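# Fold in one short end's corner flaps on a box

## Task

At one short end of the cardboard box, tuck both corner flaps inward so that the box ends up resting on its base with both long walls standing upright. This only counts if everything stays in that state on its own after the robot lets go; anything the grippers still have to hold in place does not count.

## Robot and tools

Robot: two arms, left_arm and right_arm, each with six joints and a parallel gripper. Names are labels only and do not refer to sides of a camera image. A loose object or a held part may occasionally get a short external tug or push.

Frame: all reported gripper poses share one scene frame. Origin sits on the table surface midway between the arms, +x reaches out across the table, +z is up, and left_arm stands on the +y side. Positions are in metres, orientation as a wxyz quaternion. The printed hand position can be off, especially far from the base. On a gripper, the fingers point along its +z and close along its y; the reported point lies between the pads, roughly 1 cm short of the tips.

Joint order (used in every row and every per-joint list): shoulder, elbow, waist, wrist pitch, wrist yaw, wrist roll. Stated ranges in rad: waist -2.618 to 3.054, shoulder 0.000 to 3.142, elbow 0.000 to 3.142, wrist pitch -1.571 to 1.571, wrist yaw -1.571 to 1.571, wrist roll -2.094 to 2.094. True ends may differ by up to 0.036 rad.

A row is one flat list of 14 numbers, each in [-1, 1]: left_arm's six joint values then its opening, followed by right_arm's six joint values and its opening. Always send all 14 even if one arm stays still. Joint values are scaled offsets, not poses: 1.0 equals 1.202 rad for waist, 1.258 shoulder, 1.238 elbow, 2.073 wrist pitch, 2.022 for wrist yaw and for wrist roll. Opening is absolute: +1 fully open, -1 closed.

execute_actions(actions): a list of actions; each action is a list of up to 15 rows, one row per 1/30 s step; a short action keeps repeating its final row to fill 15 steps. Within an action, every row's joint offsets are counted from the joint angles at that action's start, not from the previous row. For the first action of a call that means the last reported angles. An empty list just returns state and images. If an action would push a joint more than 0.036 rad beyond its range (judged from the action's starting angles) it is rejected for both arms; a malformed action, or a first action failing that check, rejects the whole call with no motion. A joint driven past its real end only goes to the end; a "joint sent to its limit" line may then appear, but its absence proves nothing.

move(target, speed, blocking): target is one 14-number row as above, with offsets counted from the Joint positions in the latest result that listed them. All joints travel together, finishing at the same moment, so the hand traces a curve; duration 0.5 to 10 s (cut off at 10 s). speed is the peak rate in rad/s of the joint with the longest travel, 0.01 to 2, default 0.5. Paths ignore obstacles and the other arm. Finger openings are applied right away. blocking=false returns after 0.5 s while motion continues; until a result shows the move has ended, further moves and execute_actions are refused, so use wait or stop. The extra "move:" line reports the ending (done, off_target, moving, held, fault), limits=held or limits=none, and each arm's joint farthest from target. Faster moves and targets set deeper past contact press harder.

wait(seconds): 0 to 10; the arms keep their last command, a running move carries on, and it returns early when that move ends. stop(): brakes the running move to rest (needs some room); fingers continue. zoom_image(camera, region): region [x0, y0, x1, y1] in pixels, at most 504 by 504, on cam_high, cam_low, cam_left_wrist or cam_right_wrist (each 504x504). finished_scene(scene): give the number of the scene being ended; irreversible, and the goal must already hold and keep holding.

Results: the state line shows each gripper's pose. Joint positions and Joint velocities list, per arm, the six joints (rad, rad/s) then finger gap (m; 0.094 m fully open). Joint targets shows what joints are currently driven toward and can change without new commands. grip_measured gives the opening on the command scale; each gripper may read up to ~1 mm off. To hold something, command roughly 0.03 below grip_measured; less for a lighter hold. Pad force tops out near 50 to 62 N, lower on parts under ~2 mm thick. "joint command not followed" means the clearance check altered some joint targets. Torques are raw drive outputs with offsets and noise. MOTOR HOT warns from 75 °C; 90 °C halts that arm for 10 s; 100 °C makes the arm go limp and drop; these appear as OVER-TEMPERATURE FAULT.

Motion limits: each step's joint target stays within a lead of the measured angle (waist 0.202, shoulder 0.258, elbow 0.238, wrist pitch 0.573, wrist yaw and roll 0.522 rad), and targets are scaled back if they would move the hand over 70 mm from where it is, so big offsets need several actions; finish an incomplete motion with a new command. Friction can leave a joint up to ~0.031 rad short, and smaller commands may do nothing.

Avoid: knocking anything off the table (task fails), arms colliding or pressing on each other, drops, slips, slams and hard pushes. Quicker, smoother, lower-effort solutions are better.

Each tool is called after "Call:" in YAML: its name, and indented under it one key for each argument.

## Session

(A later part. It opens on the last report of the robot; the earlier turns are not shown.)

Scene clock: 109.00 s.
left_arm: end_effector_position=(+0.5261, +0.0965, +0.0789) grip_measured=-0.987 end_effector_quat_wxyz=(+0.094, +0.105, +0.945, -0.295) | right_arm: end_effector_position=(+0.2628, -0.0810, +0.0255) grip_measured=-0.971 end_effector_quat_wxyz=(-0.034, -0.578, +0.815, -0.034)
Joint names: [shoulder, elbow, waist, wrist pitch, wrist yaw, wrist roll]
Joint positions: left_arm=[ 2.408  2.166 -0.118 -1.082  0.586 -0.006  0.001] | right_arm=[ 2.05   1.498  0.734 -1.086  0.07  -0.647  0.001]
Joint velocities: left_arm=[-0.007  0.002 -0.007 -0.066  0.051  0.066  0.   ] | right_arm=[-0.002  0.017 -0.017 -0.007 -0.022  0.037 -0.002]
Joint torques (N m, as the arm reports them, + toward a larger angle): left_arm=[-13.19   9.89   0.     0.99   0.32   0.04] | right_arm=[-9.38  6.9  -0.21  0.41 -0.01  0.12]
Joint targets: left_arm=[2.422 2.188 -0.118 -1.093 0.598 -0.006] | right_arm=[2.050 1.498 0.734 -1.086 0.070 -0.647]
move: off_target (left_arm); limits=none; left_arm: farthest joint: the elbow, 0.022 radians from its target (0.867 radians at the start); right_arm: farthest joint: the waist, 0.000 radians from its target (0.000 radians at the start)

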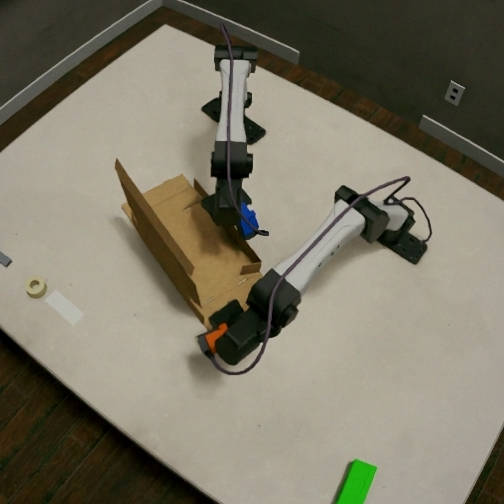

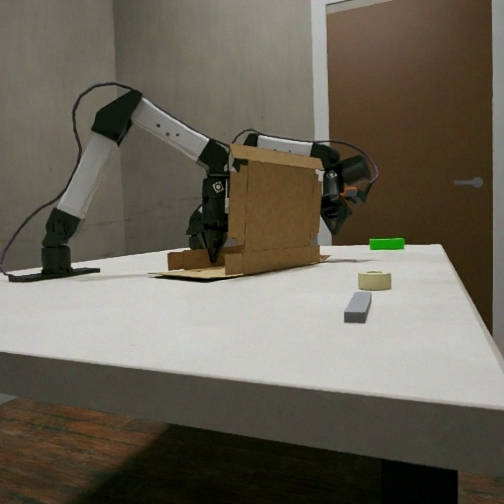

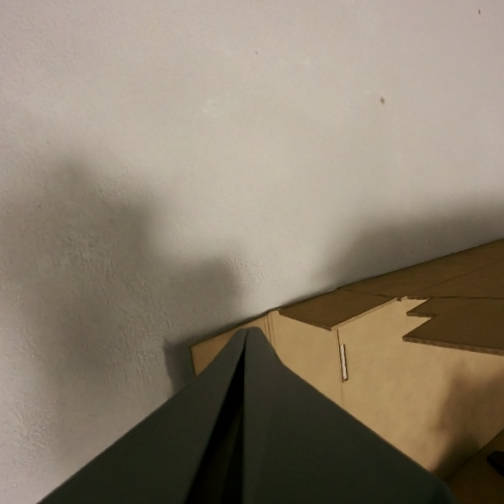

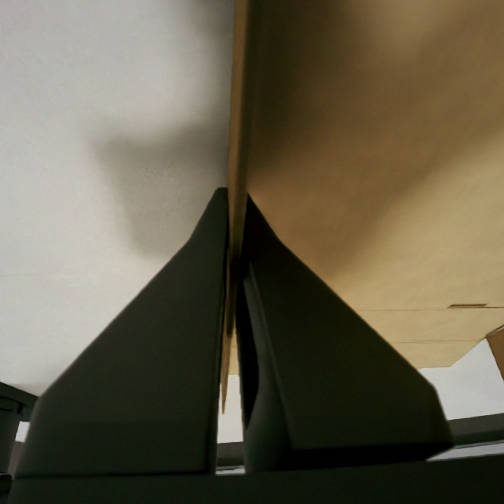

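Extend a bit more and lower.

Call:
move:
  target: [0.115,0,0,0.13,0,0,-1, 0,0,0,0,0,0,-1]

Call:
move:
  target: [0,0,-0.08,0,0,0,-1, 0,0,0,0,0,0,-1]
  speed: 0.3

Scene clock: 113.80 s.
left_arm: end_effector_position=(+0.5703, +0.0897, +0.0236) grip_measured=-0.987 end_effector_quat_wxyz=(+0.151, +0.121, +0.935, -0.297) | right_arm: end_effector_position=(+0.2628, -0.0810, +0.0255) grip_measured=-0.971 end_effector_quat_wxyz=(-0.034, -0.578, +0.815, -0.034)
Joint names: [shoulder, elbow, waist, wrist pitch, wrist yaw, wrist roll]
Joint positions: left_arm=[ 2.546  2.166 -0.118 -0.824  0.587 -0.006  0.001] | right_arm=[ 2.05   1.498  0.734 -1.086  0.07  -0.647  0.001]
Joint velocities: left_arm=[ 0.002  0.002  0.002  0.037  0.066  0.037 -0.   ] | right_arm=[-0.007  0.002  0.002  0.007 -0.081 -0.037 -0.   ]
Joint torques (N m, as the arm reports them, + toward a larger angle): left_arm=[-14.68   8.21  -0.07   1.55   0.23   0.05] | right_arm=[-9.41  6.89 -0.21  0.41 -0.01  0.12]
Joint targets: left_arm=[2.553 2.166 -0.118 -0.813 0.586 -0.006] | right_arm=[2.050 1.498 0.734 -1.086 0.070 -0.647]
move: done; limits=none; left_arm: farthest joint: the wrist pitch, 0.012 radians from its target (0.270 radians at the start); right_arm: farthest joint: the waist, 0.000 radians from its target (0.000 radians at the start)

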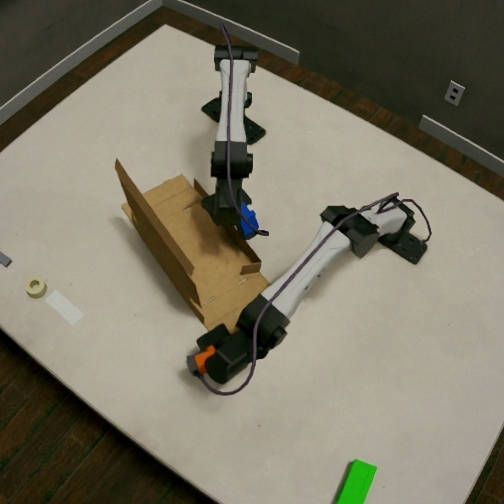

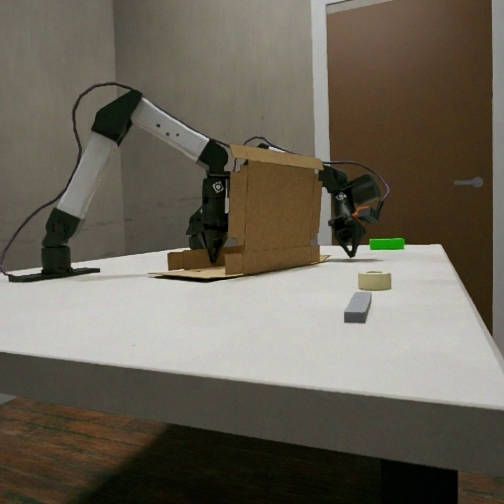

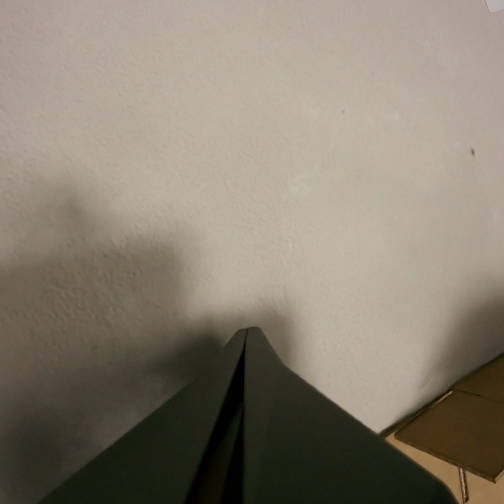

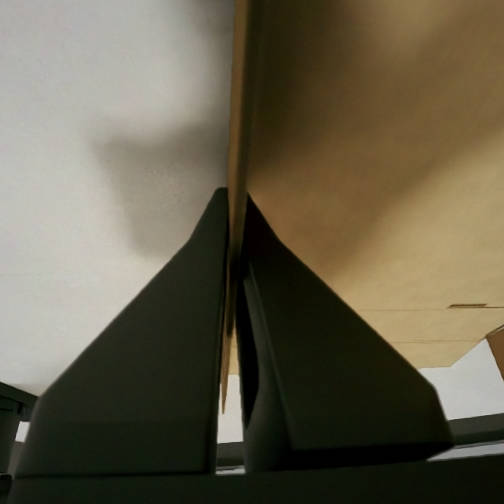

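Scene clock: 114.60 s.
left_arm: end_effector_position=(+0.5497, +0.0366, +0.0236) grip_measured=-0.987 end_effector_quat_wxyz=(+0.136, +0.168, +0.928, -0.304) | right_arm: end_effector_position=(+0.2628, -0.0810, +0.0255) grip_measured=-0.971 end_effector_quat_wxyz=(-0.034, -0.578, +0.815, -0.034)
Joint names: [shoulder, elbow, waist, wrist pitch, wrist yaw, wrist roll]
Joint positions: left_arm=[ 2.546  2.166 -0.217 -0.824  0.587 -0.006  0.001] | right_arm=[ 2.05   1.498  0.734 -1.086  0.07  -0.647  0.001]
Joint velocities: left_arm=[-0.007 -0.012  0.002  0.11   0.022 -0.066 -0.001] | right_arm=[-0.002  0.002 -0.012 -0.066 -0.037  0.022  0.   ]
Joint torques (N m, as the arm reports them, + toward a larger angle): left_arm=[-15.14   8.18   0.3    1.37   0.25   0.05] | right_arm=[-9.37  6.86 -0.2   0.41 -0.02  0.12]
Joint targets: left_arm=[2.546 2.166 -0.214 -0.825 0.587 -0.006] | right_arm=[2.050 1.498 0.734 -1.086 0.070 -0.647]
move: done; limits=none; left_arm: farthest joint: the waist, 0.003 radians from its target (0.096 radians at the start); right_arm: farthest joint: the waist, 0.000 radians from its target (0.000 radians at the start)

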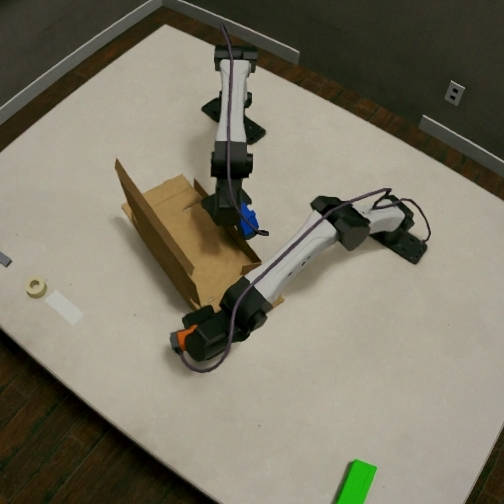

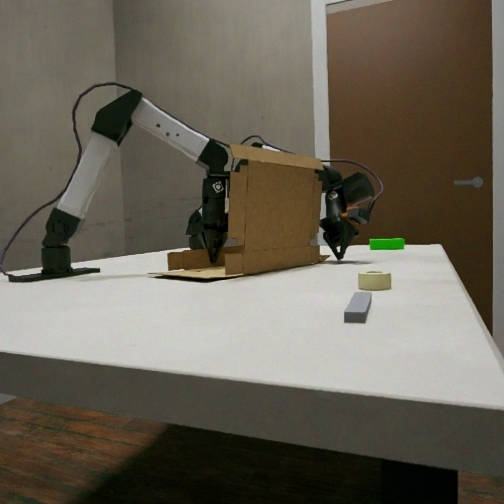

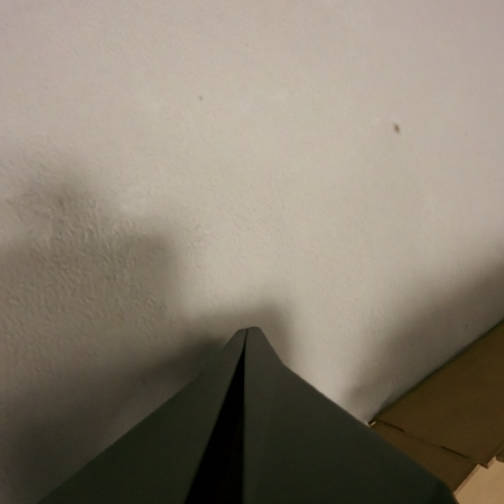

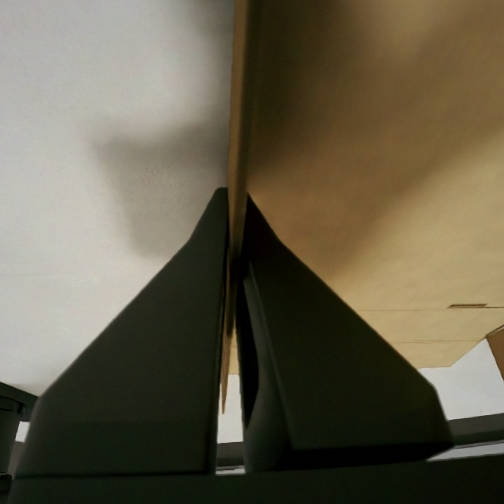

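Call:
move:
  target: [-0.035,0,-0.03,-0.18,0,0,-1, 0,0,0,0,0,0,-1]
  speed: 0.3

Scene clock: 119.43 s.
left_arm: end_effector_position=(+0.4839, +0.0472, +0.0189) grip_measured=-0.987 end_effector_quat_wxyz=(-0.005, +0.135, +0.949, -0.286) | right_arm: end_effector_position=(+0.2597, -0.0805, +0.0255) grip_measured=-0.971 end_effector_quat_wxyz=(-0.039, -0.578, +0.814, -0.027)
Joint names: [shoulder, elbow, waist, wrist pitch, wrist yaw, wrist roll]
Joint positions: left_arm=[ 2.524  2.166 -0.232 -1.142  0.576 -0.007  0.001] | right_arm=[ 2.05   1.498  0.734 -1.095  0.057 -0.647  0.001]
Joint velocities: left_arm=[-0.002 -0.027  0.007 -0.007  0.022 -0.037  0.   ] | right_arm=[ 0.007  0.002 -0.027 -0.022  0.007  0.007 -0.   ]
Joint torques (N m, as the arm reports them, + toward a larger angle): left_arm=[-16.06   7.68  -2.04   0.04   0.36   0.07] | right_arm=[-9.34  6.84 -0.24  0.48  0.11  0.13]
Joint targets: left_arm=[2.502 2.166 -0.253 -1.197 0.587 -0.006] | right_arm=[2.050 1.498 0.734 -1.086 0.070 -0.647]
move: off_target (left_arm); limits=none; left_arm: farthest joint: the wrist pitch, 0.056 radians from its target (0.373 radians at the start); right_arm: farthest joint: the wrist yaw, 0.013 radians from its target (0.000 radians at the start)

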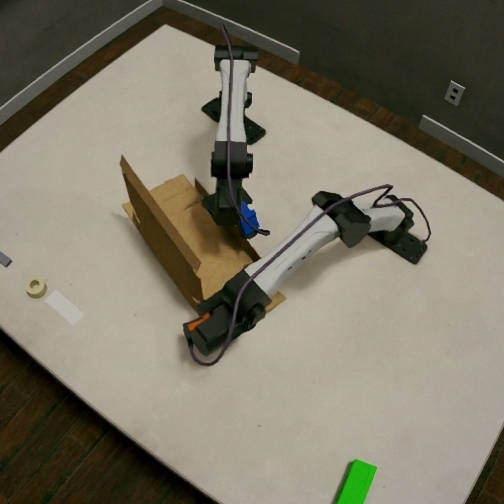

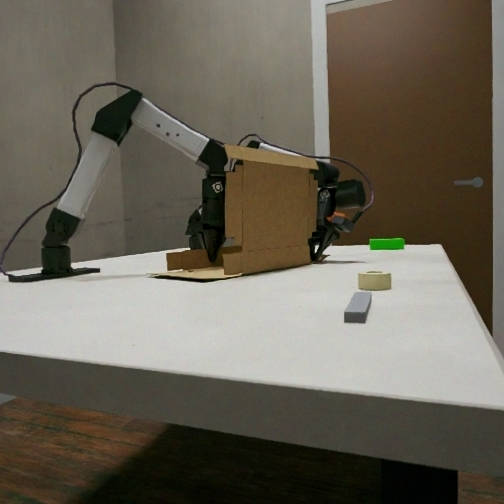

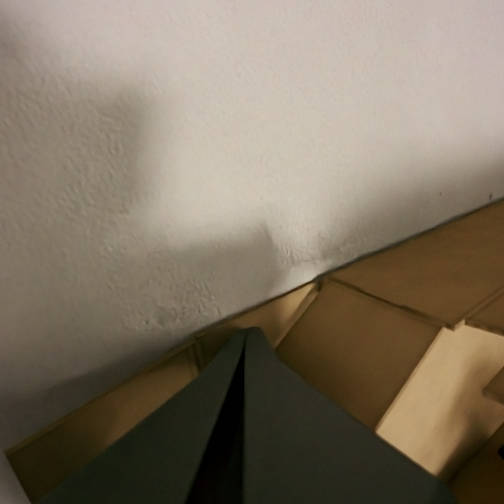

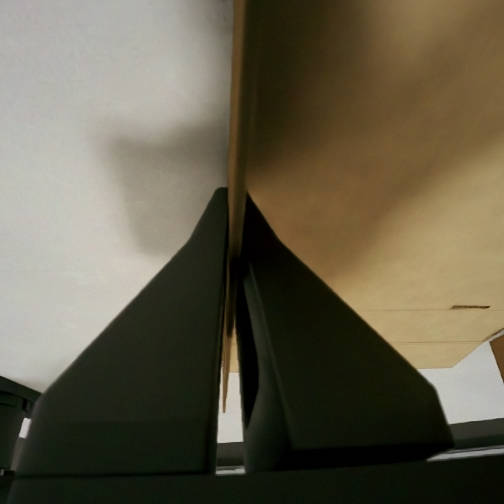

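Call:
move:
  target: [0,0,-0.02,-0.08,0.13,0,-1, 0,0,0,0,0,0,-1]
  speed: 0.3

Call:
move:
  target: [-0.05,0,0.15,0,-0.1,0,-1, 0,0,0,0,0,0,-1]
  speed: 0.5

Call:
zoom_image:
  camera: "cam_high"
  region: [100, 150, 340, 390]

Scene clock: 126.40 s.
left_arm: end_effector_position=(+0.4534, +0.0265, +0.0413) grip_measured=-0.987 end_effector_quat_wxyz=(-0.073, +0.111, +0.917, -0.377) | right_arm: end_effector_position=(+0.2520, -0.0845, +0.0263) grip_measured=-0.971 end_effector_quat_wxyz=(-0.056, -0.575, +0.816, -0.025)
Joint names: [shoulder, elbow, waist, wrist pitch, wrist yaw, wrist roll]
Joint positions: left_arm=[ 2.524  2.166 -0.232 -1.256  0.787 -0.008  0.001] | right_arm=[ 2.05   1.498  0.734 -1.13   0.052 -0.639  0.001]
Joint velocities: left_arm=[ 0.002 -0.007 -0.027 -0.022  0.037 -0.022  0.   ] | right_arm=[-0.002 -0.022 -0.002 -0.022 -0.007 -0.007  0.   ]
Joint torques (N m, as the arm reports them, + toward a larger angle): left_arm=[-14.33   7.44  -2.32  -0.08   0.83   0.09] | right_arm=[-9.29  6.79 -0.2   0.7   0.05  0.04]
Joint targets: left_arm=[2.524 2.166 -0.256 -1.307 0.839 -0.007] | right_arm=[2.050 1.498 0.734 -1.095 0.057 -0.647]
move: off_target (left_arm, right_arm); limits=none; left_arm: farthest joint: the wrist pitch, 0.052 radians from its target (0.166 radians at the start); right_arm: farthest joint: the wrist pitch, 0.035 radians from its target (0.000 radians at the start)

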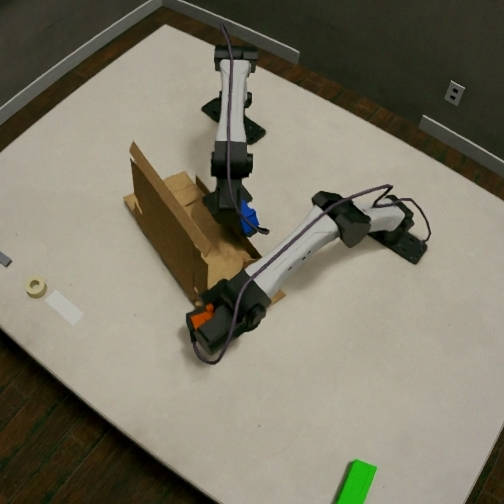

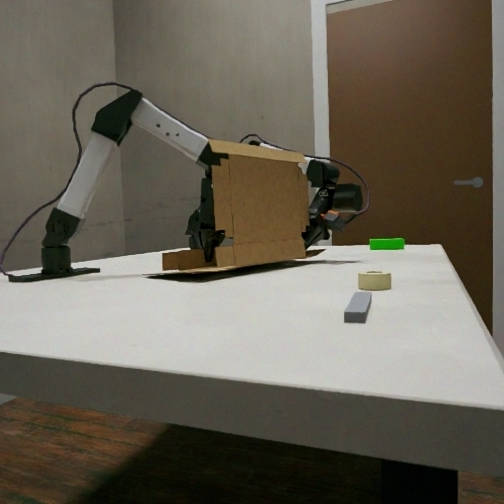

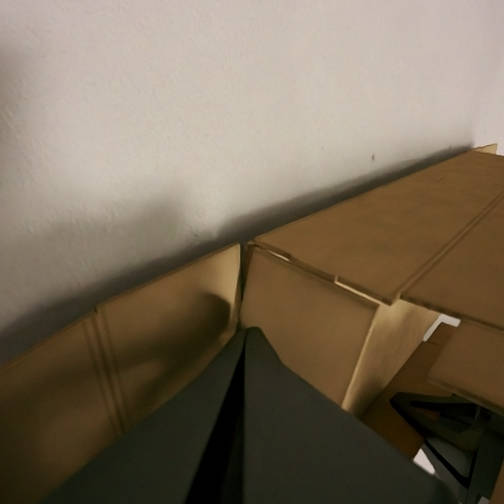

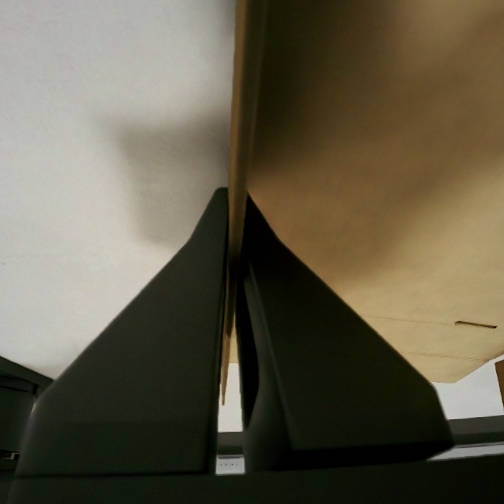

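Scene clock: 127.53 s.
left_arm: end_effector_position=(+0.4973, +0.1355, +0.0416) grip_measured=-0.987 end_effector_quat_wxyz=(-0.009, +0.035, +0.955, -0.293) | right_arm: end_effector_position=(+0.2515, -0.0840, +0.0263) grip_measured=-0.971 end_effector_quat_wxyz=(-0.057, -0.577, +0.814, -0.022)
Joint names: [shoulder, elbow, waist, wrist pitch, wrist yaw, wrist roll]
Joint positions: left_arm=[ 2.478  2.166 -0.045 -1.251  0.596 -0.008  0.001] | right_arm=[ 2.05   1.498  0.734 -1.131  0.048 -0.645  0.001]
Joint velocities: left_arm=[ 0.002 -0.002  0.012 -0.037  0.037  0.007 -0.   ] | right_arm=[-0.012  0.017 -0.012  0.022  0.066  0.022 -0.001]
Joint torques (N m, as the arm reports them, + toward a larger angle): left_arm=[-15.45   7.52  -0.67   0.52   0.15   0.05] | right_arm=[-9.26  6.76 -0.21  0.3   0.02  0.18]
Joint targets: left_arm=[2.461 2.166 -0.052 -1.256 0.584 -0.008] | right_arm=[2.050 1.498 0.734 -1.130 0.052 -0.639]
move: done; limits=none; left_arm: farthest joint: the shoulder, 0.017 radians from its target (0.063 radians at the start); right_arm: farthest joint: the wrist roll, 0.006 radians from its target (0.000 radians at the start)

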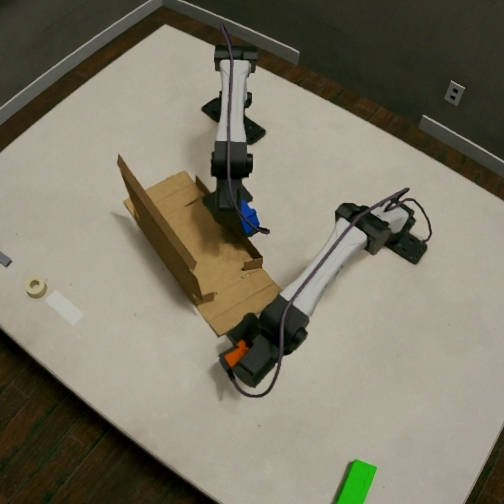

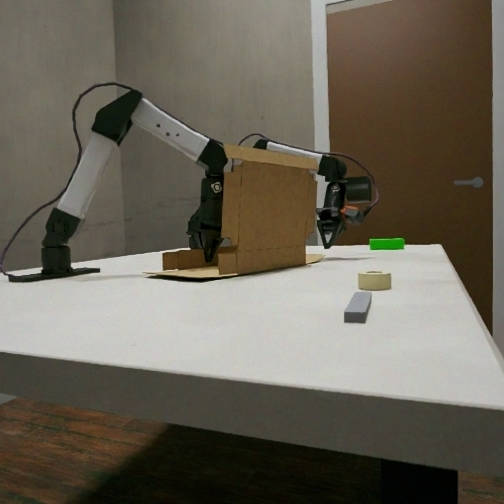

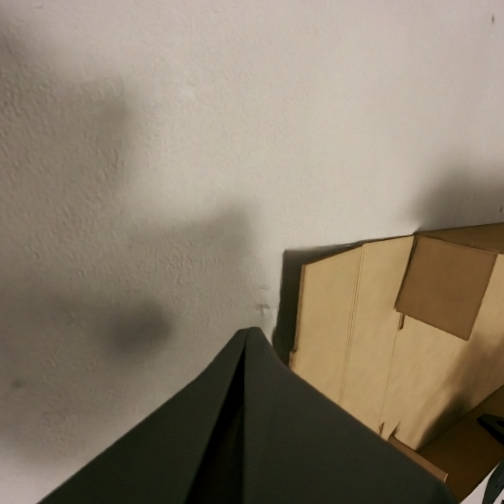

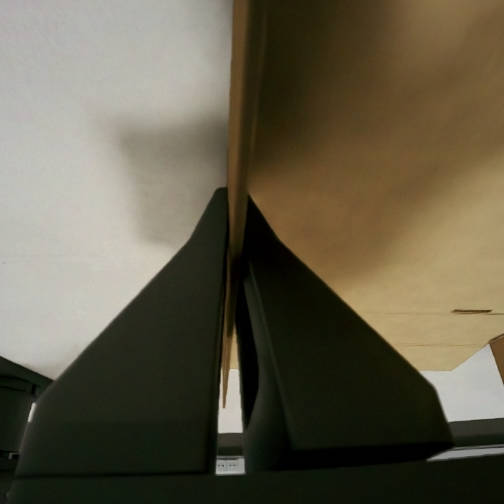

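Region (100, 150, 340, 390) of cam_high's 504x504 image, scaled by 2.100, with more detail than that image has.

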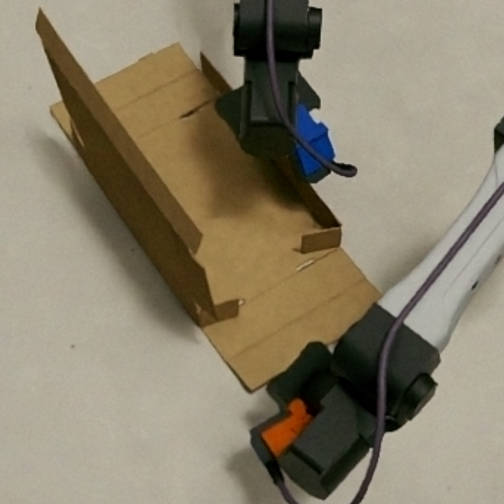

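Call:
move:
  target: [0.04,0,-0.17,-0.04,0,0,-1, 0,0,0,0,0,0,-1]
  speed: 0.3

Call:
move:
  target: [-0.05,0,0.15,0,0,0,-1, 0,0,0,0,0,0,0.3]

Call:
move:
  target: [-0.1,0,0,0,0,0,-1, -0.15,0,0,0,0,0,0.3]

Call:
zoom_image:
  camera: "cam_high"
  region: [100, 150, 340, 390]

Scene clock: 134.03 s.
left_arm: end_effector_position=(+0.4425, +0.0475, +0.0257) grip_measured=-0.987 end_effector_quat_wxyz=(-0.090, +0.117, +0.948, -0.283) | right_arm: end_effector_position=(+0.2515, -0.0840, +0.0263) grip_measured=-0.971 end_effector_quat_wxyz=(-0.057, -0.577, +0.814, -0.022)
Joint names: [shoulder, elbow, waist, wrist pitch, wrist yaw, wrist roll]
Joint positions: left_arm=[ 2.515  2.166 -0.249 -1.322  0.595 -0.008  0.001] | right_arm=[ 2.05   1.498  0.734 -1.131  0.048 -0.645  0.001]
Joint velocities: left_arm=[ 0.012 -0.012 -0.012  0.051 -0.037  0.022 -0.   ] | right_arm=[-0.002 -0.022 -0.002 -0.051  0.037  0.022 -0.   ]
Joint torques (N m, as the arm reports them, + toward a larger angle): left_arm=[-13.35   7.43  -0.15   0.22   0.3    0.07] | right_arm=[-9.29  6.8  -0.21  0.3  -0.03  0.12]
Joint targets: left_arm=[2.529 2.166 -0.249 -1.334 0.596 -0.008] | right_arm=[2.050 1.498 0.734 -1.131 0.048 -0.645]
move: done; limits=none; left_arm: farthest joint: the shoulder, 0.013 radians from its target (0.050 radians at the start); right_arm: farthest joint: the waist, 0.000 radians from its target (0.000 radians at the start)

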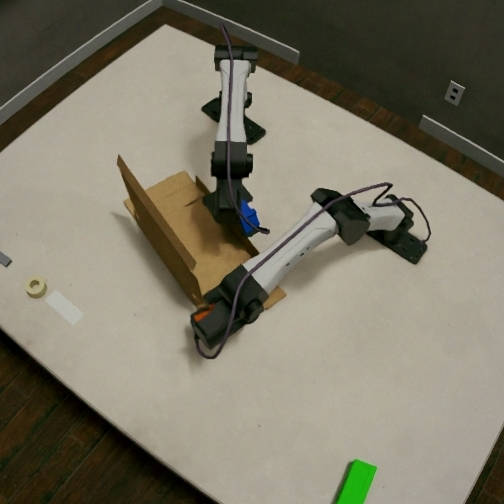

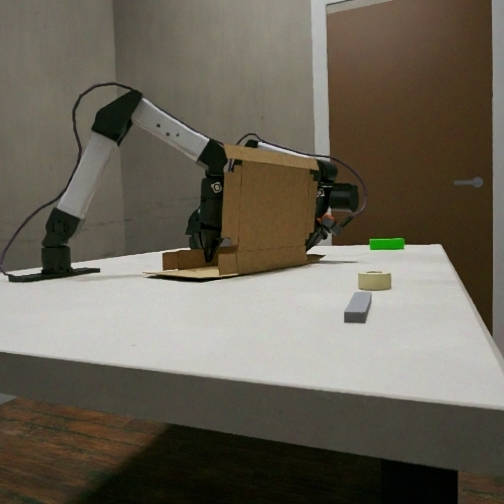

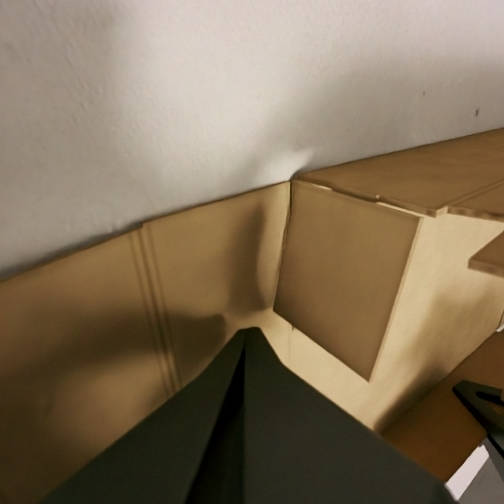

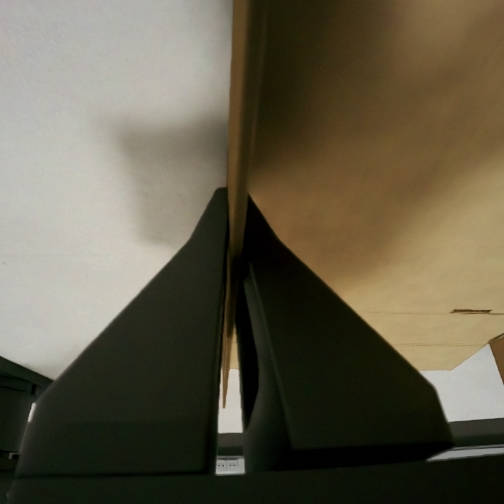

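Scene clock: 134.93 s.
left_arm: end_effector_position=(+0.4804, +0.1292, +0.0466) grip_measured=-0.987 end_effector_quat_wxyz=(-0.041, +0.034, +0.955, -0.291) | right_arm: end_effector_position=(+0.2515, -0.0840, +0.0263) grip_measured=+0.297 end_effector_quat_wxyz=(-0.057, -0.577, +0.814, -0.022)
Joint names: [shoulder, elbow, waist, wrist pitch, wrist yaw, wrist roll]
Joint positions: left_arm=[ 2.468  2.166 -0.061 -1.322  0.595 -0.008  0.001] | right_arm=[ 2.05   1.498  0.734 -1.131  0.048 -0.645  0.061]
Joint velocities: left_arm=[-0.012 -0.002  0.012  0.022 -0.037 -0.022 -0.   ] | right_arm=[ 0.012 -0.002  0.002  0.066 -0.022 -0.066 -0.   ]
Joint torques (N m, as the arm reports them, + toward a larger angle): left_arm=[-15.11   7.55  -0.85   0.39   0.27   0.05] | right_arm=[-9.26  6.78 -0.18  0.29 -0.02  0.12]
Joint targets: left_arm=[2.452 2.166 -0.069 -1.322 0.595 -0.008] | right_arm=[2.050 1.498 0.734 -1.131 0.048 -0.645]
move: done; limits=none; left_arm: farthest joint: the shoulder, 0.016 radians from its target (0.063 radians at the start); right_arm: farthest joint: the waist, 0.000 radians from its target (0.000 radians at the start)

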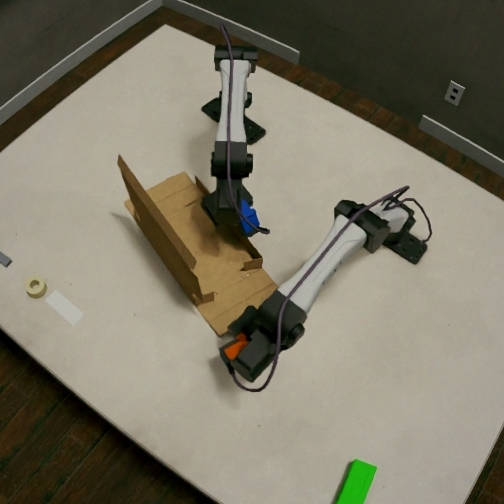

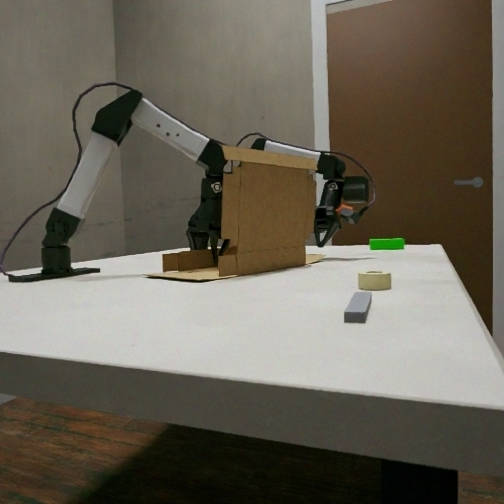

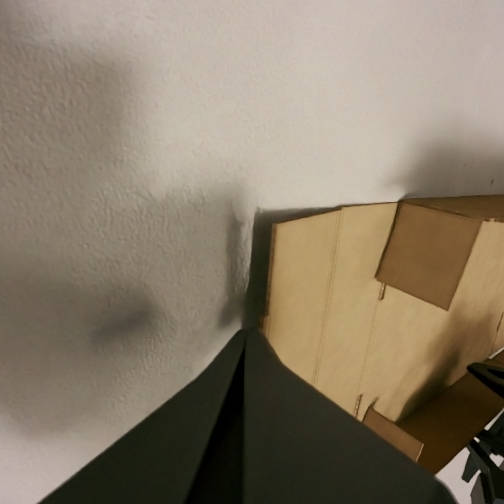

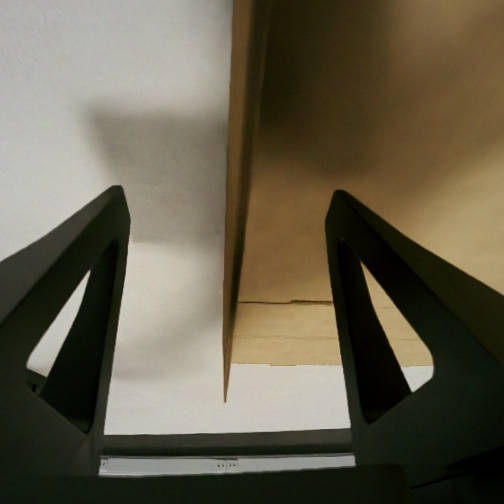

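Scene clock: 135.73 s.
left_arm: end_effector_position=(+0.4852, +0.1288, +0.1001) grip_measured=-0.987 end_effector_quat_wxyz=(+0.016, +0.052, +0.954, -0.294) | right_arm: end_effector_position=(+0.2601, -0.0783, +0.0894) grip_measured=+0.297 end_effector_quat_wxyz=(+0.036, -0.576, +0.816, -0.025)
Joint names: [shoulder, elbow, waist, wrist pitch, wrist yaw, wrist roll]
Joint positions: left_arm=[ 2.349  2.166 -0.061 -1.322  0.595 -0.008  0.001] | right_arm=[ 1.865  1.498  0.734 -1.131  0.048 -0.645  0.061]
Joint velocities: left_arm=[-0.002 -0.007  0.002 -0.007 -0.037 -0.037 -0.001] | right_arm=[-0.017 -0.022  0.002 -0.037 -0.051 -0.022 -0.   ]
Joint torques (N m, as the arm reports them, + toward a larger angle): left_arm=[-13.95   7.69   0.02   0.68   0.23   0.06] | right_arm=[-8.53  7.38 -0.21  0.74 -0.02  0.13]
Joint targets: left_arm=[2.342 2.166 -0.061 -1.322 0.595 -0.008] | right_arm=[1.861 1.498 0.734 -1.131 0.048 -0.645]
move: done; limits=none; left_arm: farthest joint: the shoulder, 0.007 radians from its target (0.126 radians at the start); right_arm: farthest joint: the shoulder, 0.003 radians from its target (0.189 radians at the start)

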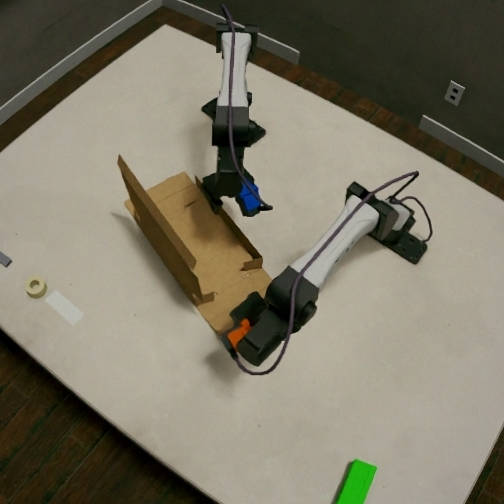

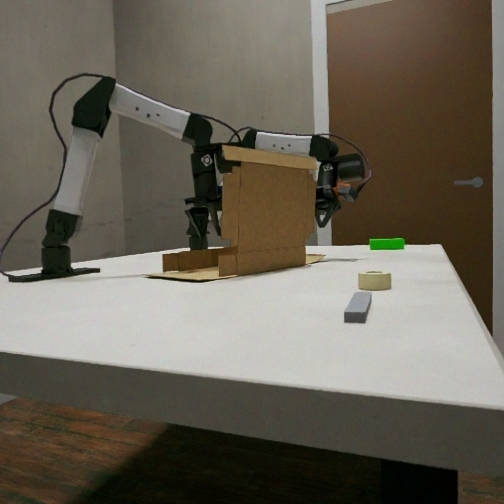

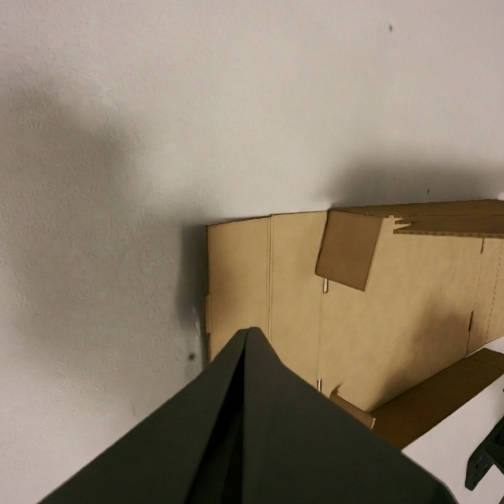

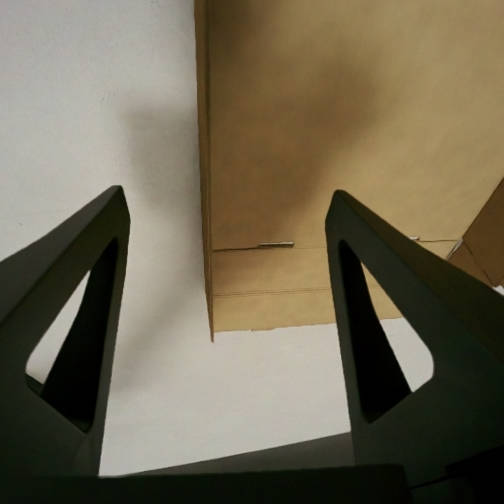

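Region (100, 150, 340, 390) of cam_high's 504x504 image, scaled by 2.100, with more detail than that image has.

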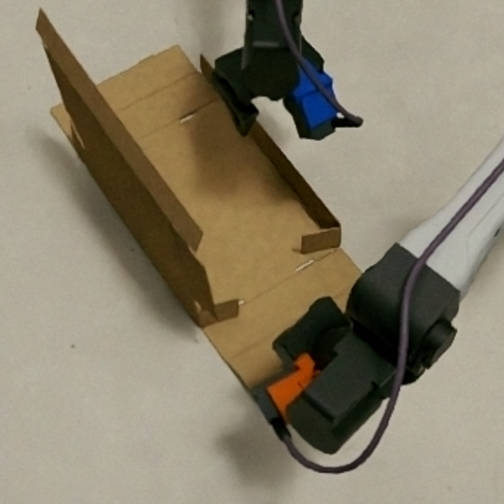

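About 80°; likely fine.

Call:
finished_scene:
  scene: 1

The scene is finished: the task was done.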